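# Transfer four plates from gray tray to blue tray

## Task

Carry every one of the four plates off the gray tray and set each down flat on the blue tray; the gray tray must be left the way it started, the plates must stay put on their own with no help from the robot, and at the end the suction must be released and the tool moved away.

## Robot and tools

Robot: a single seven-joint xArm7 arm carrying a suction cup instead of fingers. The reference point is the cup point, the centre of the cup rim when nothing touches it; the cup opens along the cup point's own +z axis. About 7 cm behind the rim the tool widens, with its body and wrist camera sticking out up to roughly 8 cm sideways, so keep that clear of trays and stacked plates.

Frames: the scene frame has its origin on the table surface under the arm base, +z up, and +y to the left when facing along +x. Results report end_effector_position in metres and end_effector_quat_wxyz in this frame, plus linear (m/s) and angular (rad/s) velocities. The printed position can be slightly off, more so when the arm is stretched out. The base may sit a little tilted.

execute_actions takes "actions": a list holding at most one item. An empty list sends nothing and just reports the state with pictures. An item {"rows": [...], "steps": n} runs up to 15 control steps of 1/30 s (default 15, minimum useful 6); each row covers one step and the final row repeats if rows run out. An item {"steps": n} with no rows is a wait of up to 300 steps counted from the previous result, so thinking time eats into it. Optional "pictures": true adds camera images.

A row is seven numbers, each between -1 and 1: dx, dy, dz, rx, ry, rz, suction. The first six are an offset, not a pose: they describe a target relative to the cup point pose shown in the latest result (or, before any result in the scene and for later calls in the same reply, relative to where the arm is when the action begins). They are expressed in the cup point's own axes, so dz pushes along the cup direction. Scale: 1.0 equals 0.6 m for dx, dy, dz and 180 degrees for the rotation; rx, ry, rz form one rotation vector. Every row in a call is measured from that same base pose, not chained. All-zero offsets are not a pause: they pull the arm back to the base pose. The seventh number sets vacuum: 1 is full (about 55 kPa below ambient), smaller values a fraction of it, and 0.05 or less switches it off; it stays wherever last set.

move takes "target" (one seven-number row as above, an offset from the last shown cup point pose) and optional "speed" in m/s from 0.002 to 0.5 (default 0.25; rotation capped at twice that in rad/s). It drives the cup point in a straight line lasting 0.5 to 10 s, turning the short way. It does not avoid obstacles, may overshoot speed when the arm is nearly straight, and sends the suction value at the start. Its result adds a move: line with the ending (done, off_target, moving, held, fault) and the limits that applied, such as paced (pose clipped) or held (some steps blocked), plus distance from the target.



Motion limits: each control step the commanded pose is clipped to 70 mm and 16 degrees from the measured pose, so distant targets need several calls; check the reported pose and send the remainder. After an action ends the arm continues only toward the last clipped pose. The last 6 steps of an action run after its result is taken, during your reply; a "Hand target" line appears only when nothing is pending. Position wins over orientation when both cannot be met. "pose unreachable" and HELD mark steps the clearance check changed or blocked.

Gripping: switch suction on and press the 29 mm rim flat onto a smooth part of a plate so it seals all around; avoid edges, holes and seams. suction_measured shows the vacuum reached, near 0 if unsealed; part_present turns 1 at 0.50 and back to 0 below 0.45. Under vacuum the cup shortens by up to about 10 mm. To release, lower the plate until it rests on the blue tray, set suction off, then lift more than 15 mm. If the cup seals onto the table, turn suction off to free it.

Avoid: fast or deep pushes into contact (a target far past the surface presses hard), torque faults (joint load limits in N m: 47, 47, 28.2, 28.2, 28.2, 18.8, 18.8) which stop the arm for 10 s, long holding that heats motors (warning at 65 °C, brake stop at 80 °C), disturbing the gray tray, dropping plates, and anything leaving the table, which ends the scene. Loose objects may occasionally be nudged by an outside push; recheck before finishing.

Each tool is called after "Call:" by a JSON object that holds its "op" and its "data".

## Session

Call:
{"op": "execute_actions", "data": {"actions": []}}

Scene clock: 0.00 s of 8400.00 s.
end_effector_position=(+0.4039, +0.0050, +0.3732) suction_measured=0.00 part_present=0 end_effector_quat_wxyz=(-0.005, -0.005, +1.000, -0.002) end_effector_velocity=(-0.000, -0.000, +0.000) end_effector_angular_velocity=(+0.000, +0.001, -0.002)
Joint positions: [-0.002 -0.247  0.002  0.921  0.003  1.167  2.353]
Joint velocities: [-0.    -0.    -0.001 -0.     0.     0.001  0.001]
Joint torques (N m, as the arm reports them, + toward a larger angle): no reading
Hand target: +0.404, +0.005, +0.373; -0.005, -0.005, +1.000, -0.002

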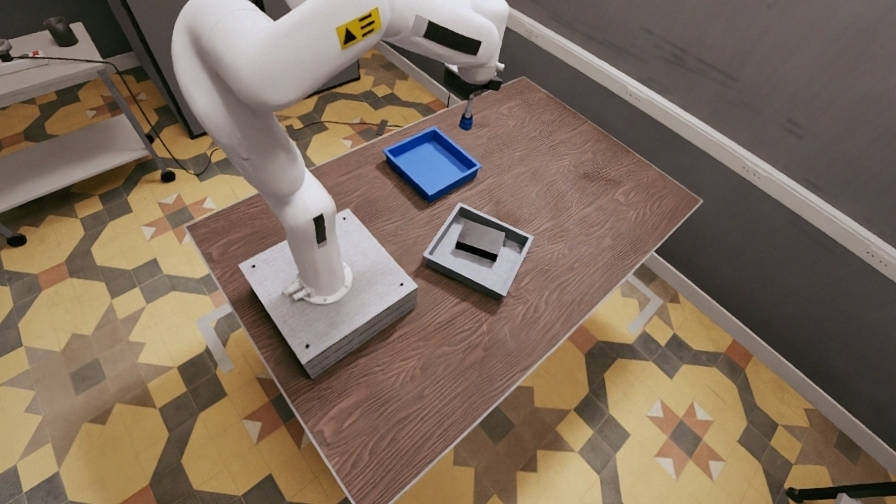

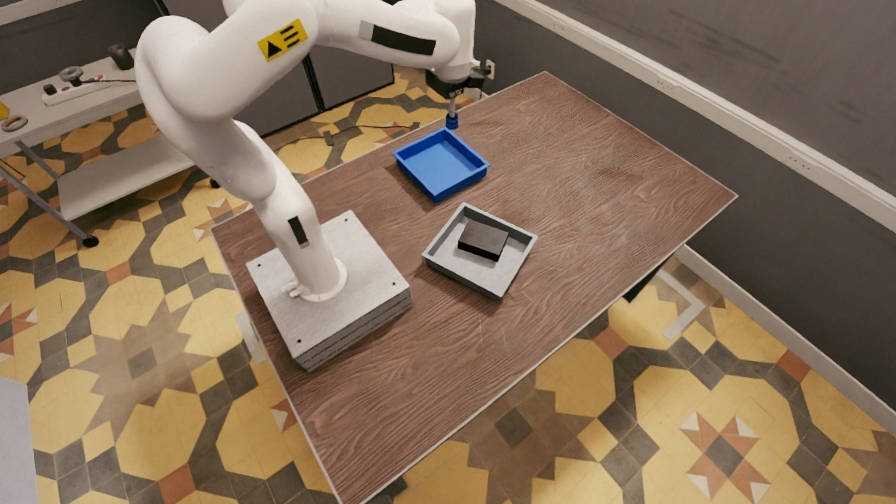

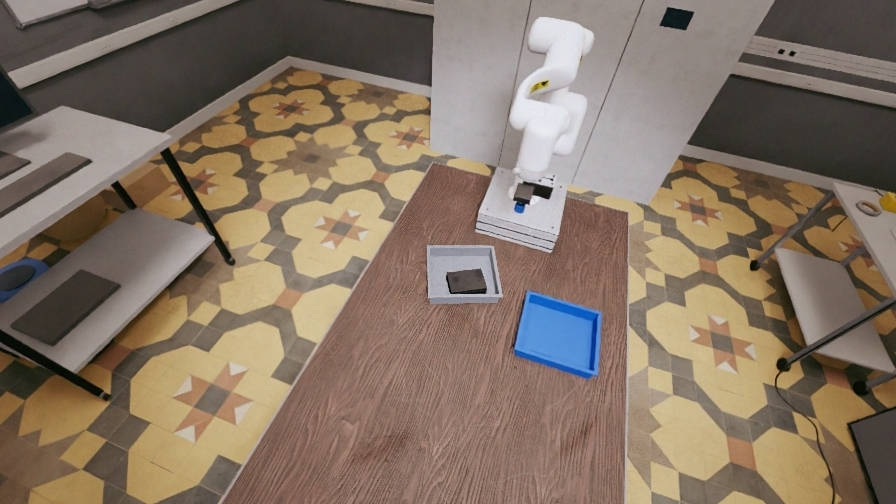

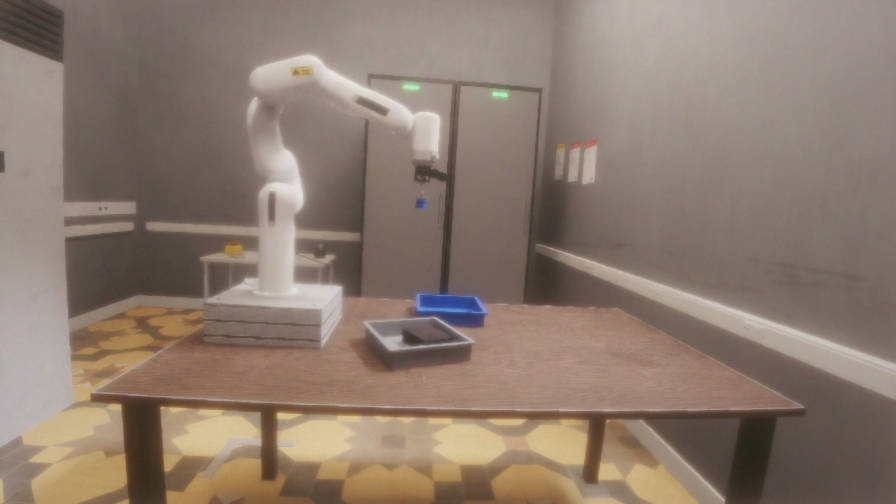

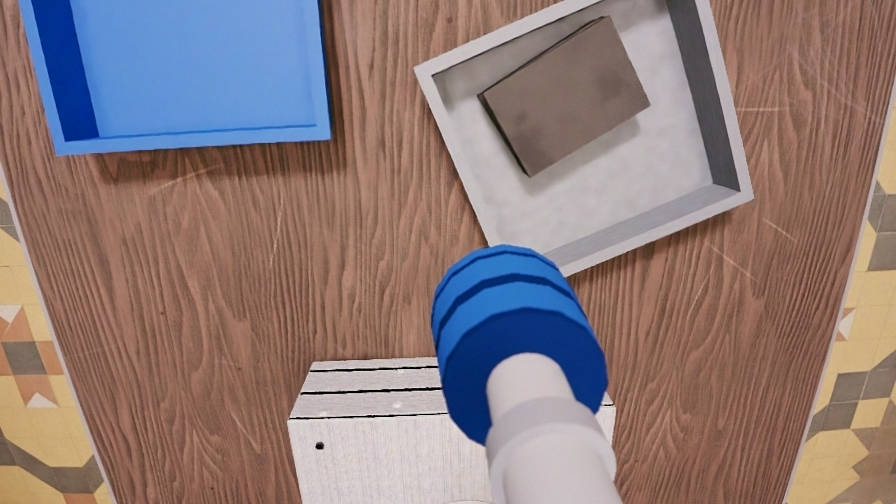

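Call:
{"op": "move", "data": {"target": [-0.05,-0.15,0.4,0,0,0,0]}}

Scene clock: 1.83 s of 8400.00 s.
end_effector_position=(+0.4318, -0.0867, +0.1335) suction_measured=0.00 part_present=0 end_effector_quat_wxyz=(-0.004, -0.004, +1.000, -0.002) end_effector_velocity=(-0.001, -0.000, -0.003) end_effector_angular_velocity=(+0.001, +0.005, +0.002)
Joint positions: [-0.11   0.308 -0.091  0.781  0.064  0.473  2.102]
Joint velocities: [-0.001  0.007  0.     0.001  0.002 -0.002 -0.004]
Joint torques (N m, as the arm reports them, + toward a larger angle): [  0.95 -18.64  -0.9    7.1   -1.17  -1.27   0.09]
Hand target: +0.432, -0.087, +0.133; -0.005, -0.004, +1.000, -0.002
Off the commanded pose: 0.001 m, 0 deg.
Kept back: nothing.
move: done

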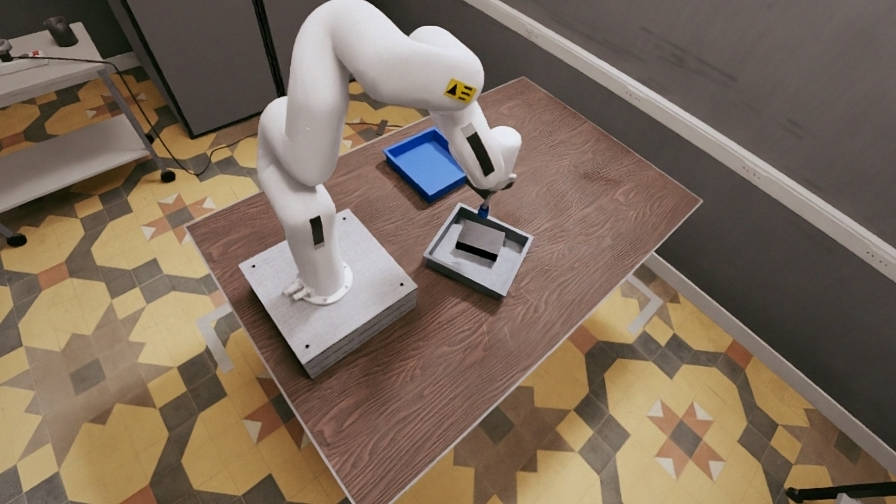

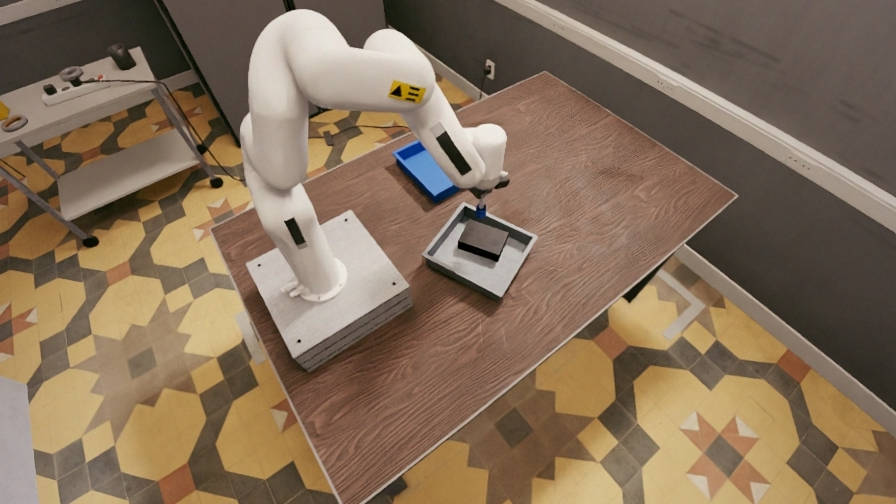

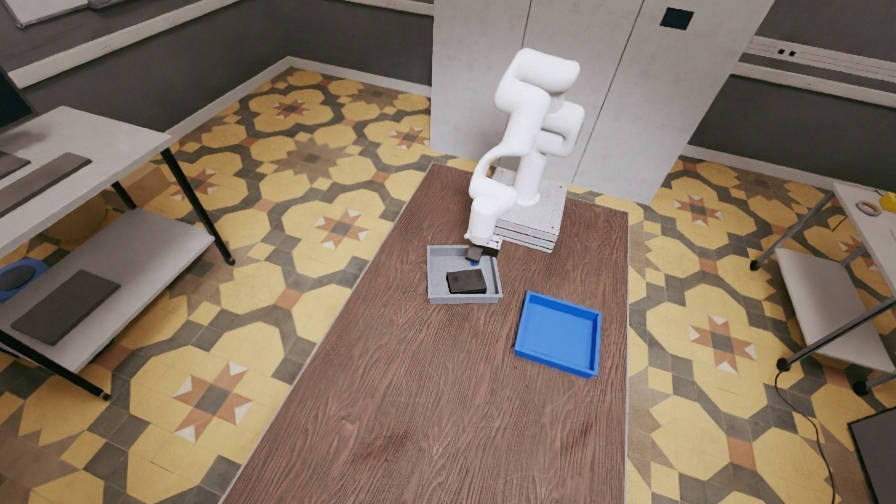

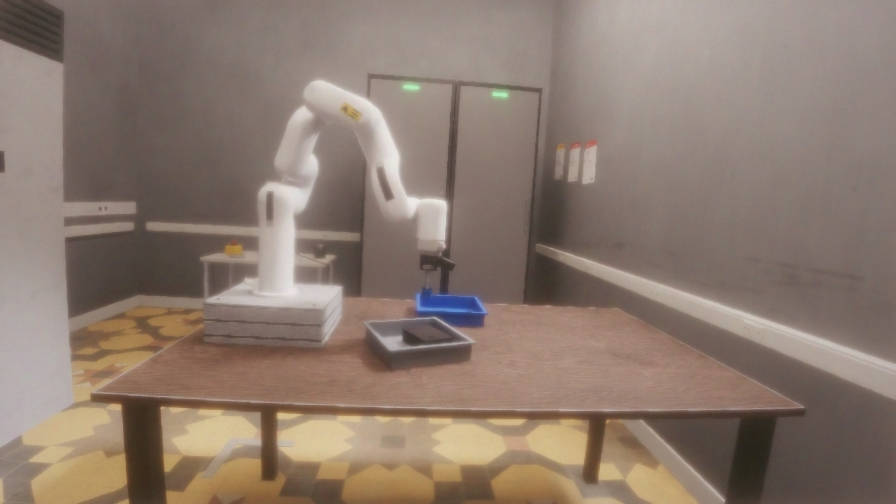

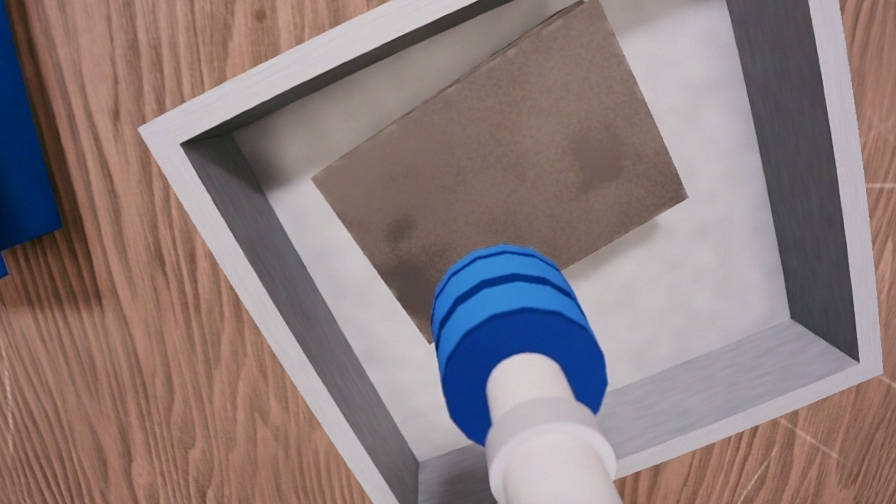

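Call:
{"op": "move", "data": {"target": [0,-0.017,0.115,0,0,0,0], "speed": 0.15}}

Call:
{"op": "zoom_image", "data": {"camera": "cam_head_left", "region": [410,170,550,300]}}

Scene clock: 3.00 s of 8400.00 s.
end_effector_position=(+0.4313, -0.0973, +0.0649) suction_measured=0.00 part_present=0 end_effector_quat_wxyz=(-0.004, -0.004, +1.000, -0.002) end_effector_velocity=(-0.001, -0.000, -0.002) end_effector_angular_velocity=(+0.001, +0.003, -0.002)
Joint positions: [-0.149  0.516 -0.065  0.818  0.113  0.302  2.043]
Joint velocities: [-0.001  0.006  0.     0.001  0.001 -0.003 -0.   ]
Joint torques (N m, as the arm reports them, + toward a larger angle): [  0.49 -20.76  -1.26   6.18  -1.14  -1.58   0.04]
Hand target: +0.431, -0.097, +0.065; -0.004, -0.004, +1.000, -0.002
Off the commanded pose: 0.000 m, 0 deg.
Kept back: nothing.
move: done

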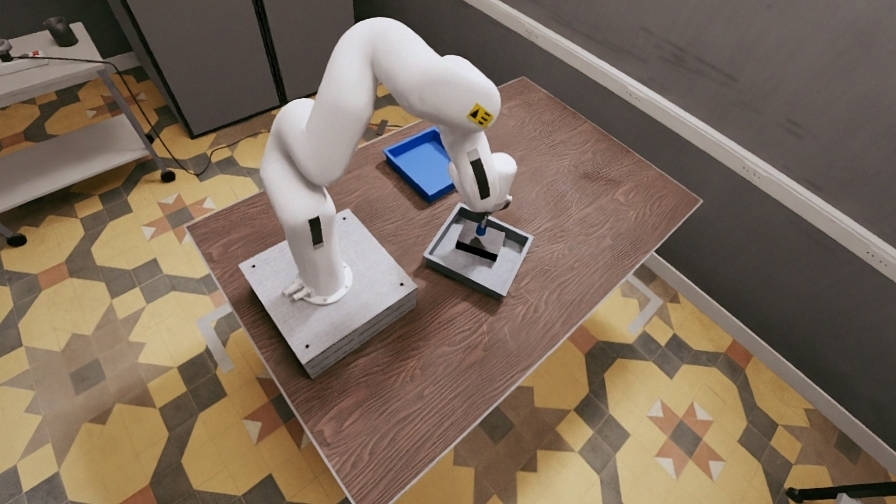

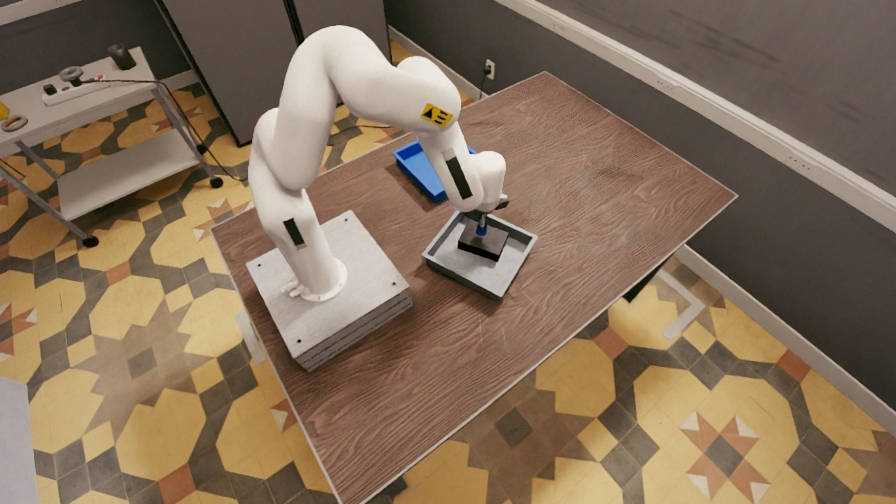

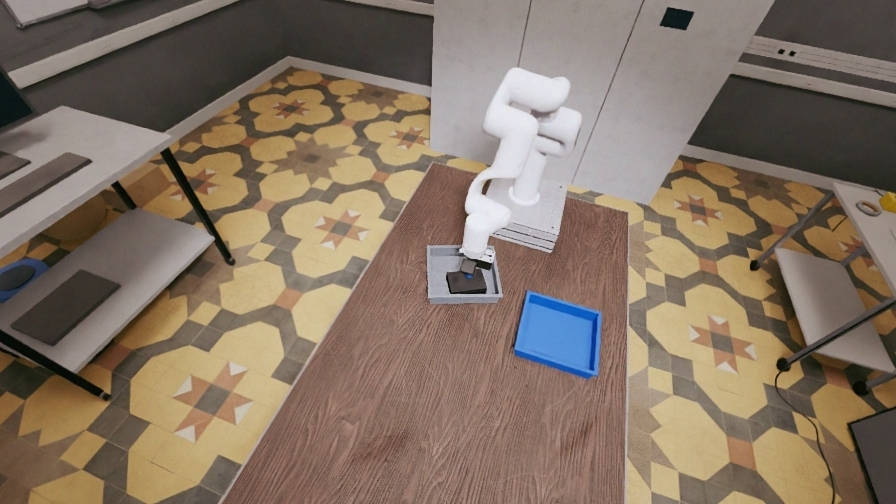

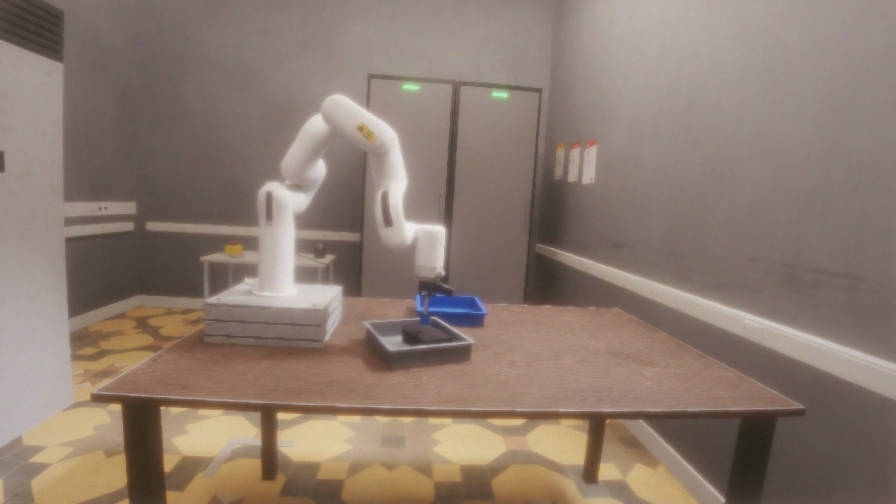

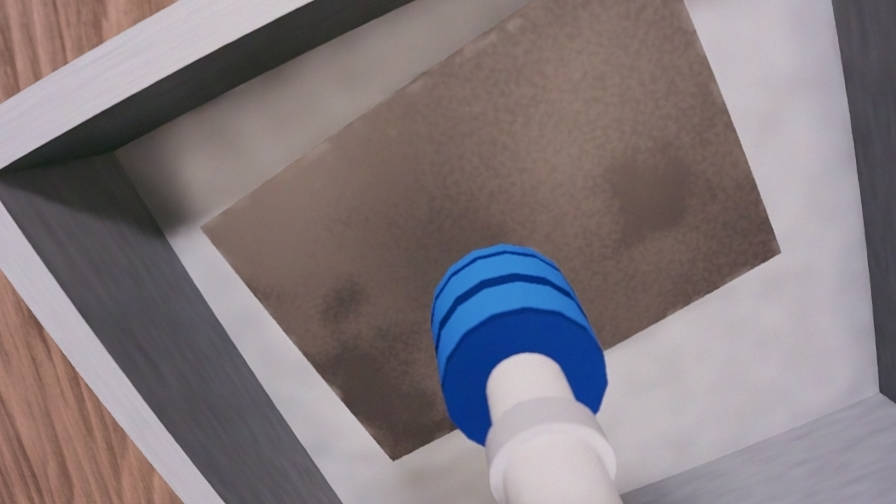

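Region (410, 170, 550, 300) of cam_head_left's 896x504 image, scaled by 3.600, with more detail than that image has; it fills the top 468 rows of this view, and the rest is white.

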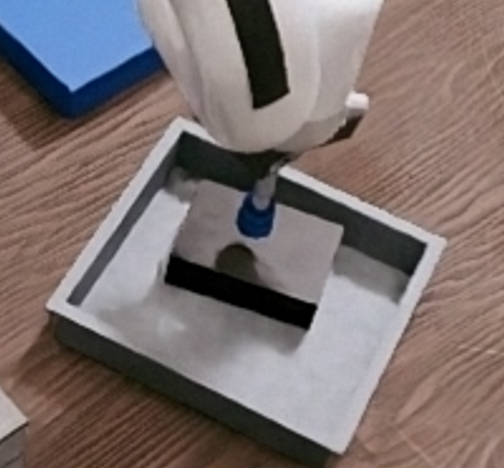

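Call:
{"op": "move", "data": {"target": [-0.004,-0.004,0.04,0,0,0,1], "speed": 0.03}}

Scene clock: 4.33 s of 8400.00 s.
end_effector_position=(+0.4333, -0.0998, +0.0409) suction_measured=0.30 part_present=0 end_effector_quat_wxyz=(-0.004, -0.004, +1.000, -0.002) end_effector_velocity=(+0.003, -0.001, +0.000) end_effector_angular_velocity=(-0.001, -0.006, +0.001)
Joint positions: [-0.164  0.595 -0.052  0.85   0.122  0.255  2.031]
Joint velocities: [-0.     0.003  0.     0.005  0.    -0.004 -0.001]
Joint torques (N m, as the arm reports them, + toward a larger angle): [  0.44 -21.3   -1.08   6.25  -0.86  -1.71   0.15]
Hand target: +0.433, -0.100, +0.041; -0.004, -0.004, +1.000, -0.003
Off the commanded pose: 0.000 m, 0 deg.
Kept back: nothing.
move: done

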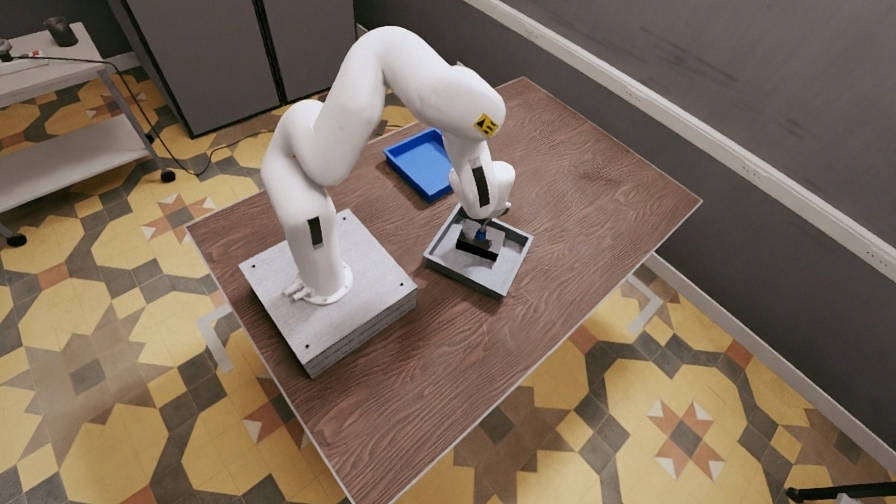

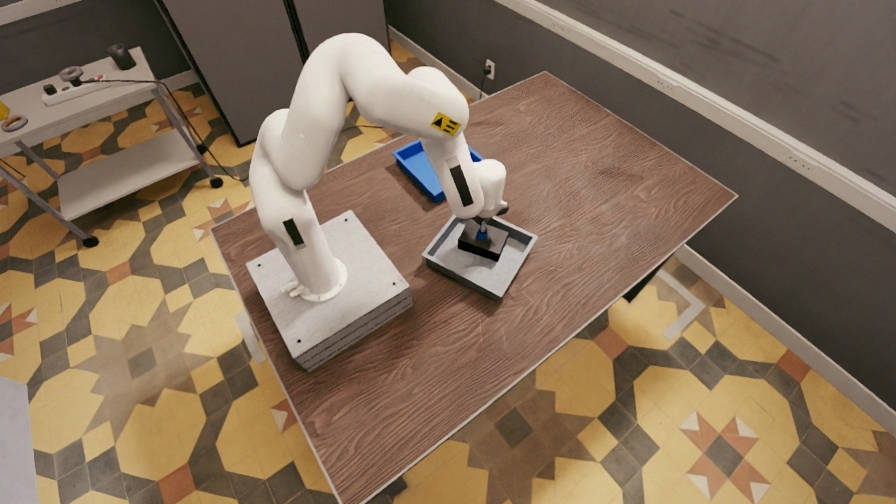

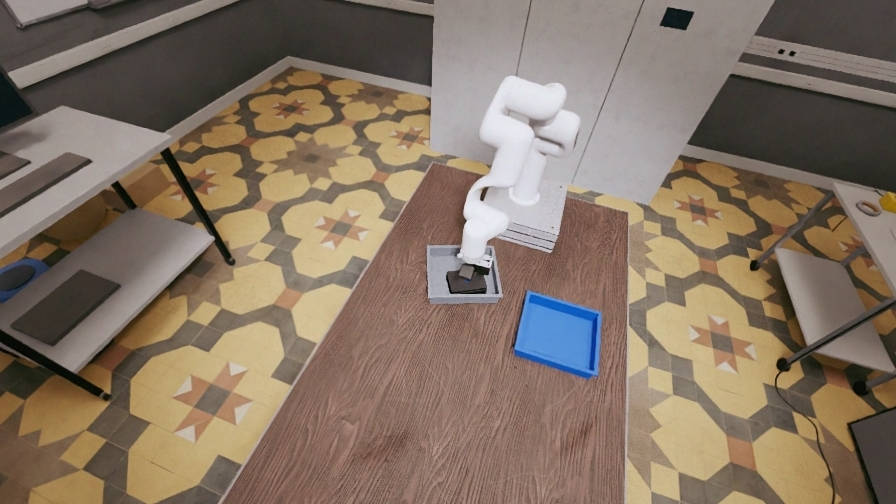

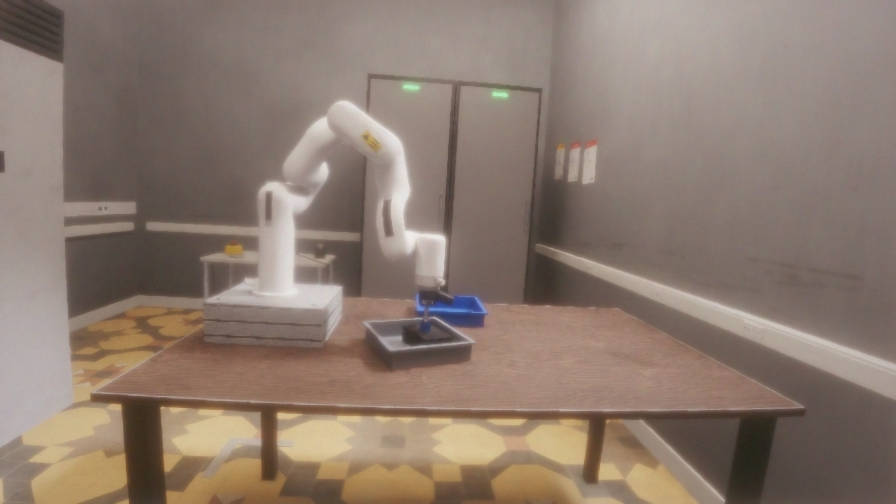

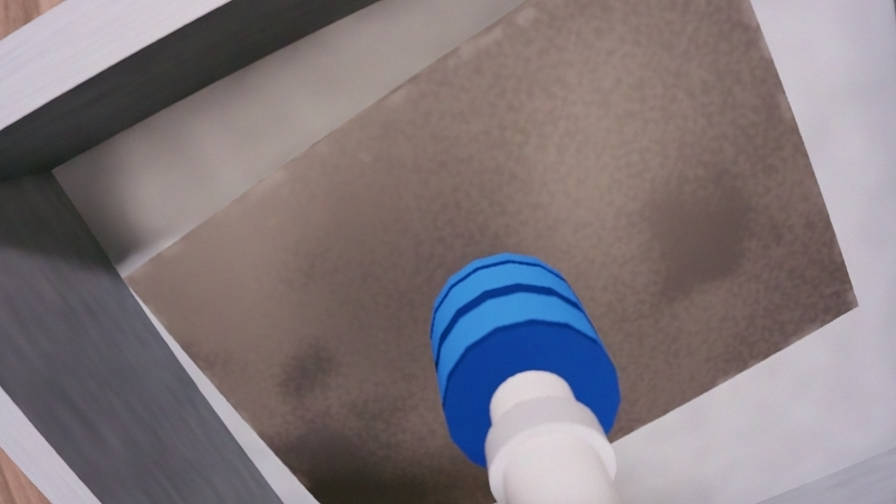

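Call:
{"op": "execute_actions", "data": {"actions": [{"steps":30}]}}

Call:
{"op": "move", "data": {"target": [0,0,-0.02,0,0,0,1], "speed": 0.02}}

Call:
{"op": "zoom_image", "data": {"camera": "cam_head_left", "region": [430,190,530,280]}}

Scene clock: 5.33 s of 8400.00 s.
end_effector_position=(+0.4334, -0.0999, +0.0409) suction_measured=0.99 part_present=1 end_effector_quat_wxyz=(-0.004, -0.004, +1.000, -0.003) end_effector_velocity=(+0.000, +0.000, -0.000) end_effector_angular_velocity=(-0.000, -0.001, +0.001)
Joint positions: [-0.164  0.596 -0.052  0.85   0.122  0.254  2.031]
Joint velocities: [-0.     0.     0.001 -0.    -0.    -0.001 -0.001]
Joint torques (N m, as the arm reports them, + toward a larger angle): [  0.34 -21.9   -0.83   6.03  -0.91  -1.61   0.22]
Hand target: +0.433, -0.100, +0.041; -0.004, -0.004, +1.000, -0.003
Off the commanded pose: 0.000 m, 0 deg.
Kept back: nothing.
Steps of this call (steps 1 to 30: nothing new was sent). Readings (end_effector_position | what the end effector reports):
1: (+0.4333, -0.0998, +0.0409) | suction_measured=0.35 part_present=0
2: (+0.4334, -0.0998, +0.0409) | suction_measured=0.39 part_present=0
4: (+0.4334, -0.0999, +0.0409) | suction_measured=0.46 part_present=0
8: (+0.4334, -0.0999, +0.0409) | suction_measured=0.66 part_present=1
30: the state above

Scene clock: 6.20 s of 8400.00 s.
end_effector_position=(+0.4336, -0.0998, +0.0528) suction_measured=0.96 part_present=1 end_effector_quat_wxyz=(-0.004, -0.004, +1.000, -0.002) end_effector_velocity=(-0.001, +0.001, +0.000) end_effector_angular_velocity=(+0.001, +0.003, +0.003)
Joint positions: [-0.158  0.558 -0.059  0.839  0.118  0.28   2.035]
Joint velocities: [ 0.    -0.003  0.    -0.003 -0.001  0.004 -0.001]
Joint torques (N m, as the arm reports them, + toward a larger angle): [  0.63 -21.42  -1.11   6.09  -1.09  -1.72   0.1 ]
Hand target: +0.434, -0.100, +0.053; -0.004, -0.004, +1.000, -0.002
Off the commanded pose: 0.000 m, 0 deg.
Kept back: nothing.
move: done

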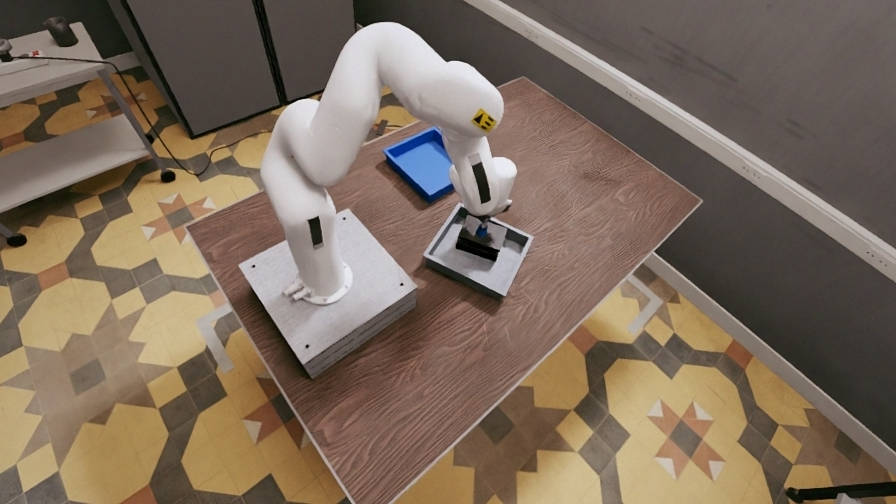

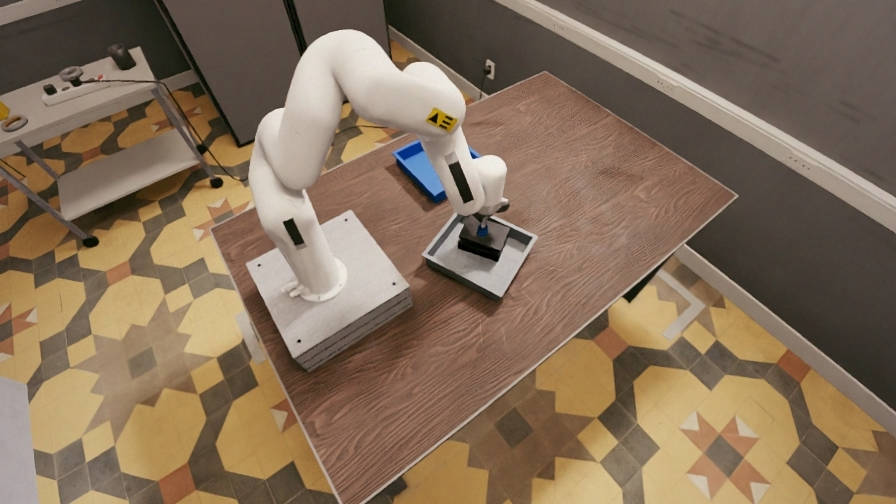

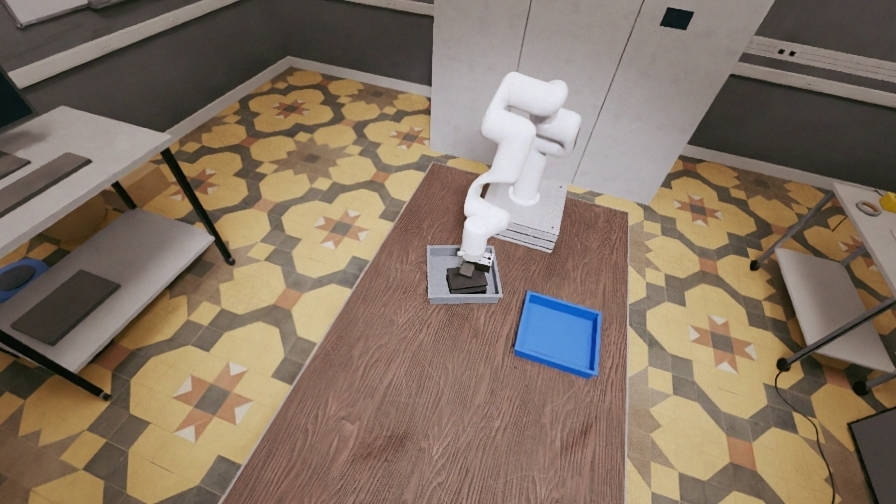

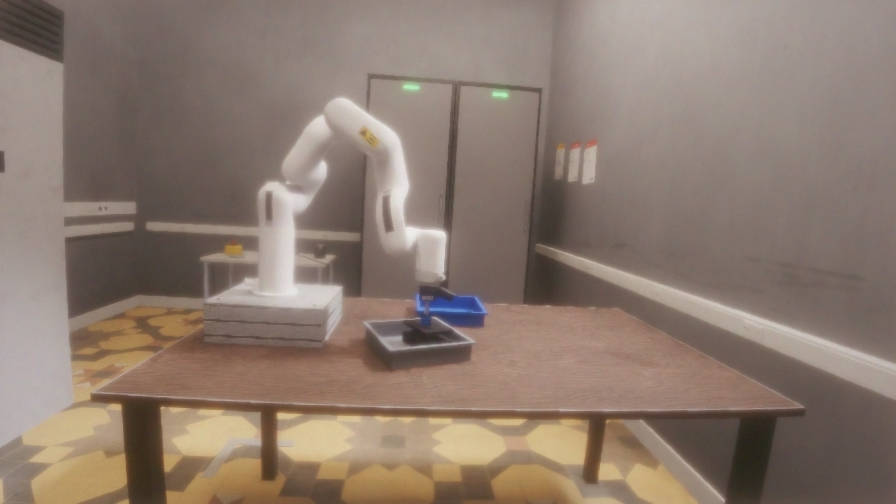

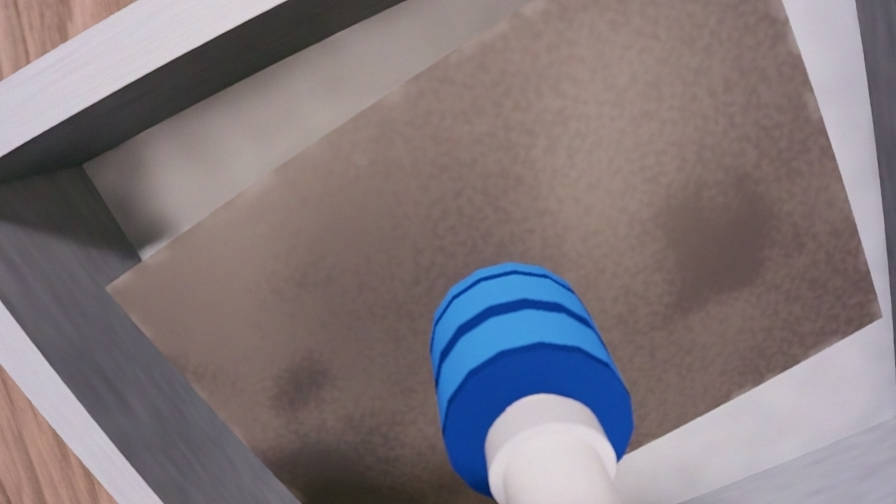

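Region (430, 190, 530, 280) of cam_head_left's 896x504 image, scaled by 5.040, with more detail than that image has; it fills the top 454 rows of this view, and the rest is white.

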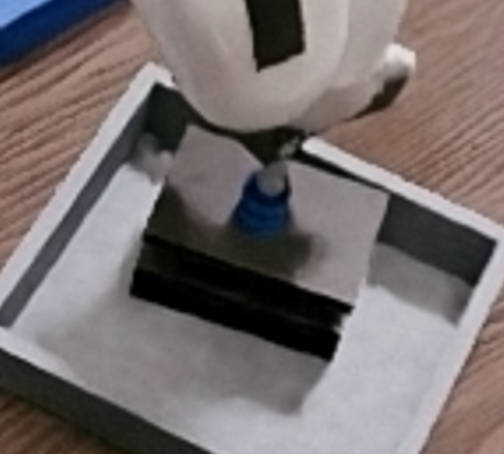

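Call:
{"op": "move", "data": {"target": [0,0,-0.07,0,0,0,1], "speed": 0.15}}

Call:
{"op": "move", "data": {"target": [-0.12,0.53,0,0,0,0,1]}}

Call:
{"op": "zoom_image", "data": {"camera": "cam_low", "region": [350,230,510,370]}}

Scene clock: 7.27 s of 8400.00 s.
end_effector_position=(+0.4338, -0.0995, +0.0944) suction_measured=0.98 part_present=1 end_effector_quat_wxyz=(-0.004, -0.004, +1.000, -0.002) end_effector_velocity=(+0.000, -0.000, +0.002) end_effector_angular_velocity=(-0.001, -0.001, -0.000)
Joint positions: [-0.141  0.432 -0.081  0.81   0.096  0.379  2.052]
Joint velocities: [ 0.001 -0.005 -0.002 -0.    -0.002  0.004  0.002]
Joint torques (N m, as the arm reports them, + toward a larger angle): [  0.81 -20.15  -0.83   7.07  -1.12  -1.44  -0.02]
Hand target: +0.434, -0.100, +0.095; -0.004, -0.004, +1.000, -0.002
Off the commanded pose: 0.000 m, 0 deg.
Kept back: nothing.
move: done

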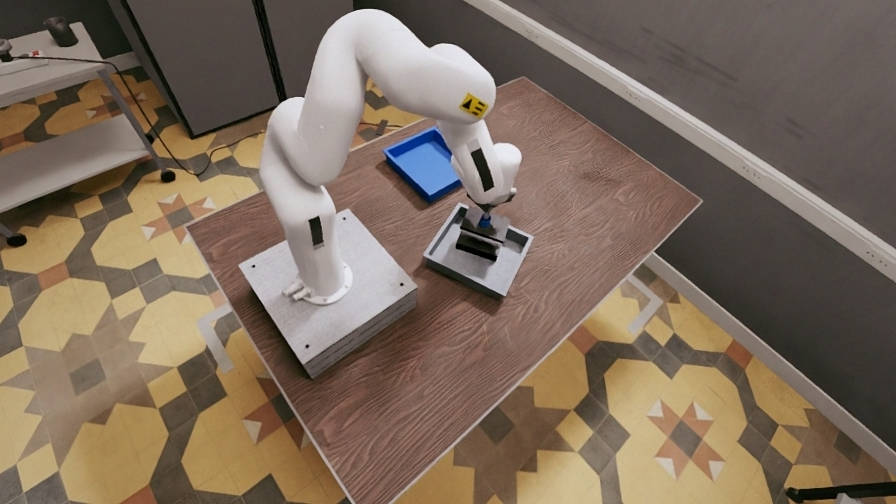

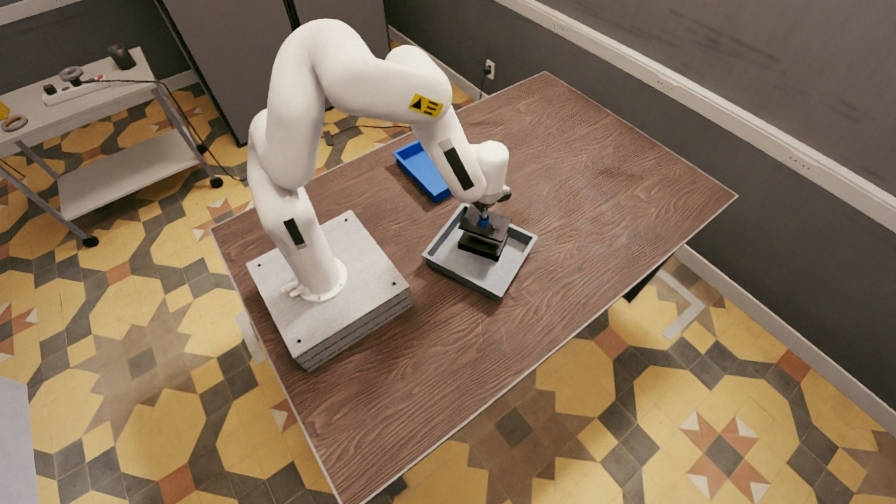

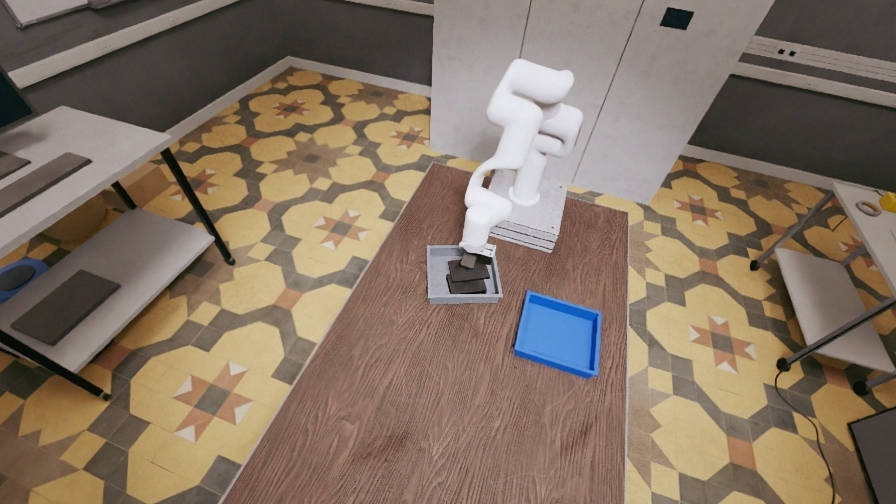

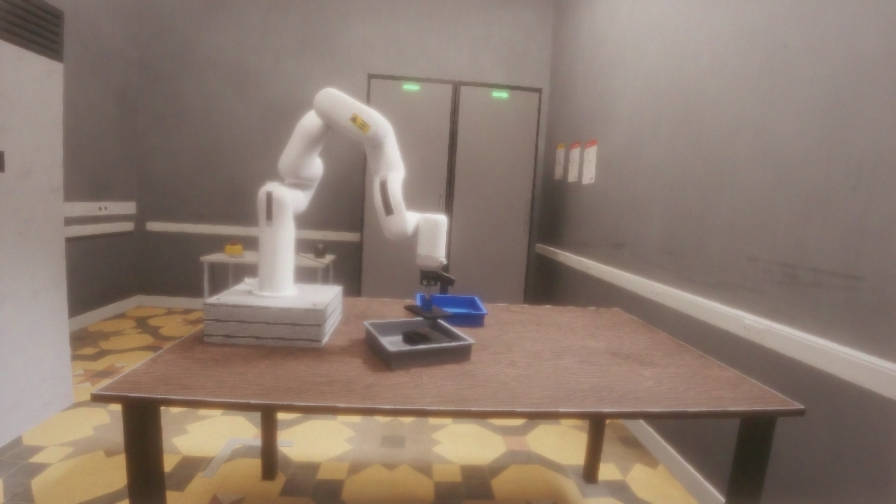

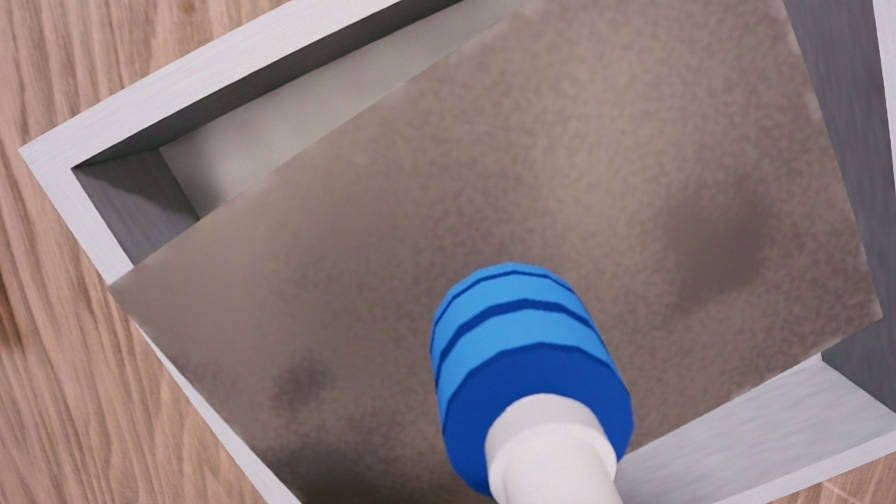

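Scene clock: 9.10 s of 8400.00 s.
end_effector_position=(+0.5033, +0.2186, +0.0916) suction_measured=1.00 part_present=1 end_effector_quat_wxyz=(-0.005, -0.003, +1.000, -0.002) end_effector_velocity=(-0.002, +0.009, +0.000) end_effector_angular_velocity=(+0.004, +0.002, +0.011)
Joint positions: [ 0.406  0.658 -0.004  1.235  0.009  0.575  2.753]
Joint velocities: [ 0.009  0.005  0.007  0.01  -0.001  0.005  0.004]
Joint torques (N m, as the arm reports them, + toward a larger angle): [  0.59 -25.86  -0.63   7.86  -0.8   -1.82   0.19]
Hand target: +0.503, +0.220, +0.092; -0.005, -0.004, +1.000, -0.001
Off the commanded pose: 0.001 m, 0 deg.
Kept back: nothing.
move: done

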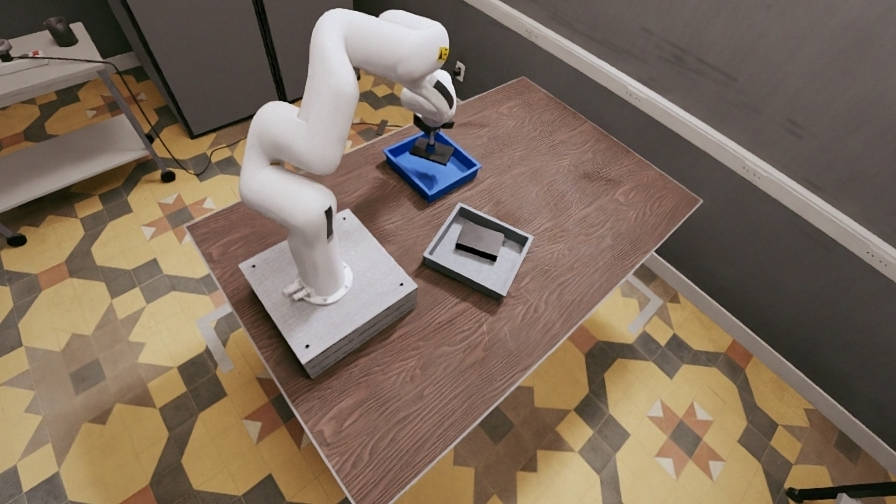

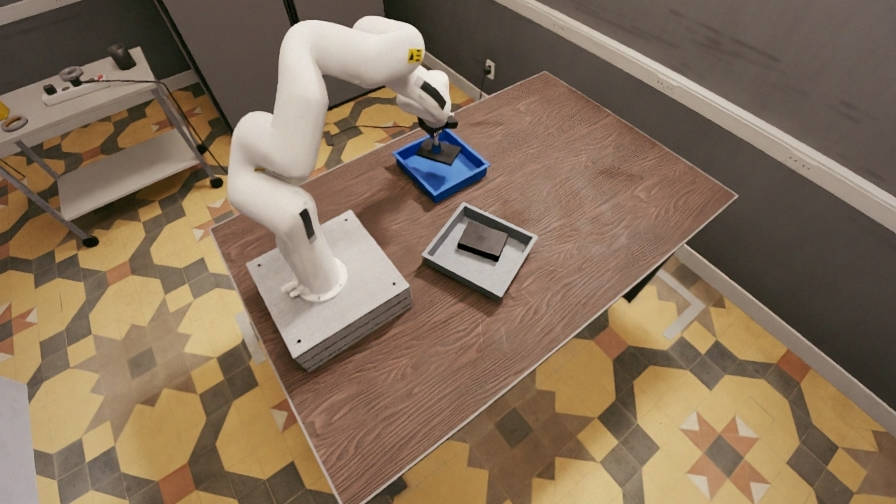

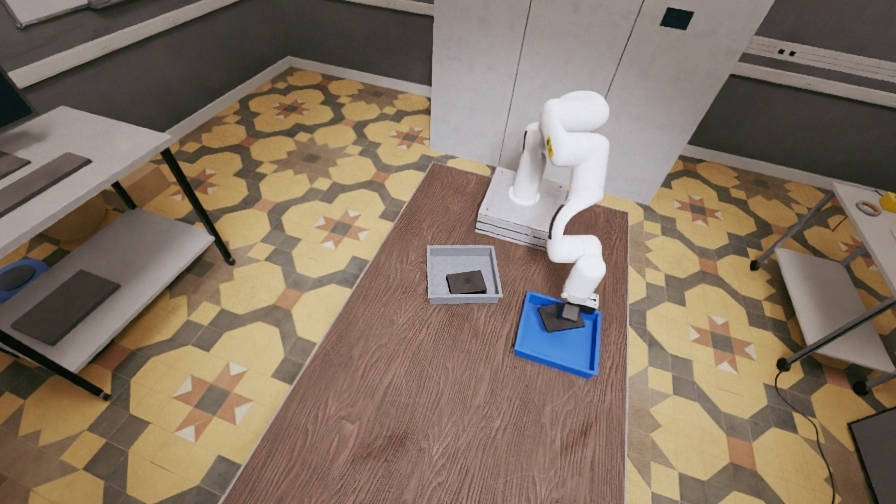

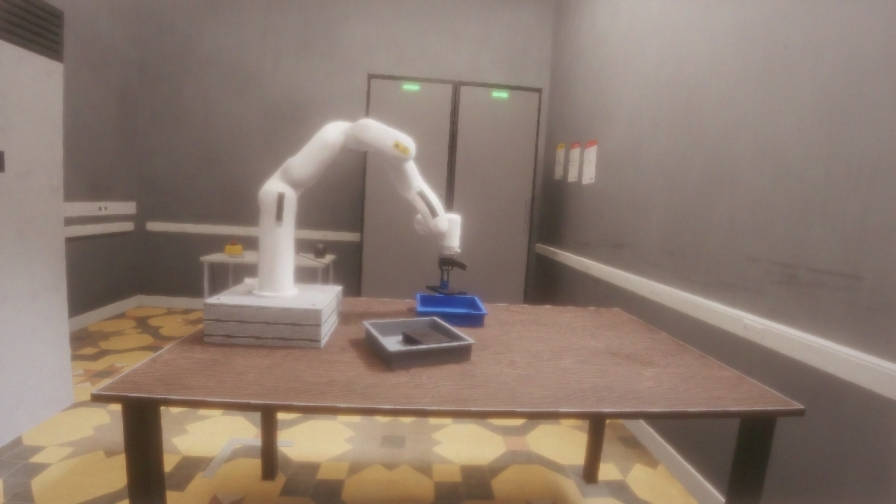

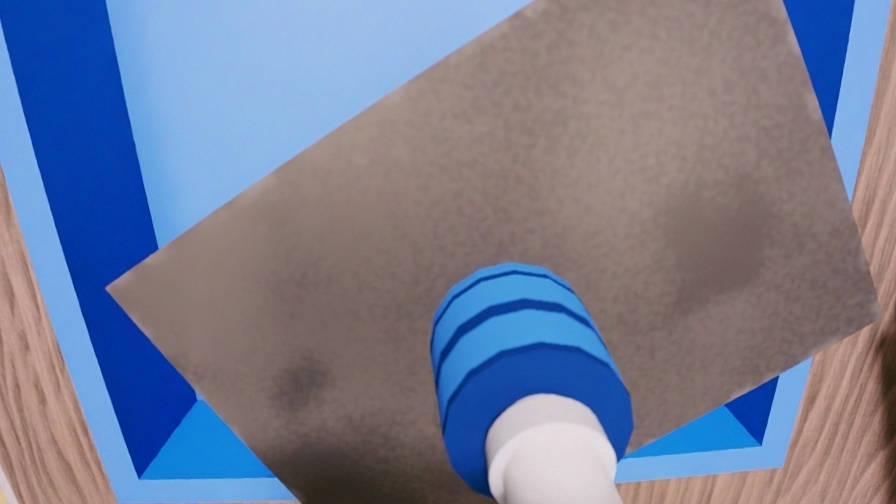

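Region (350, 230, 510, 370) of cam_low's 896x504 image, scaled by 3.150, with more detail than that image has; it fills the top 441 rows of this view, and the rest is white.

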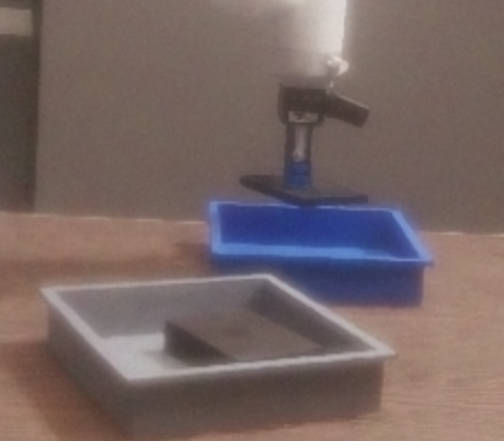

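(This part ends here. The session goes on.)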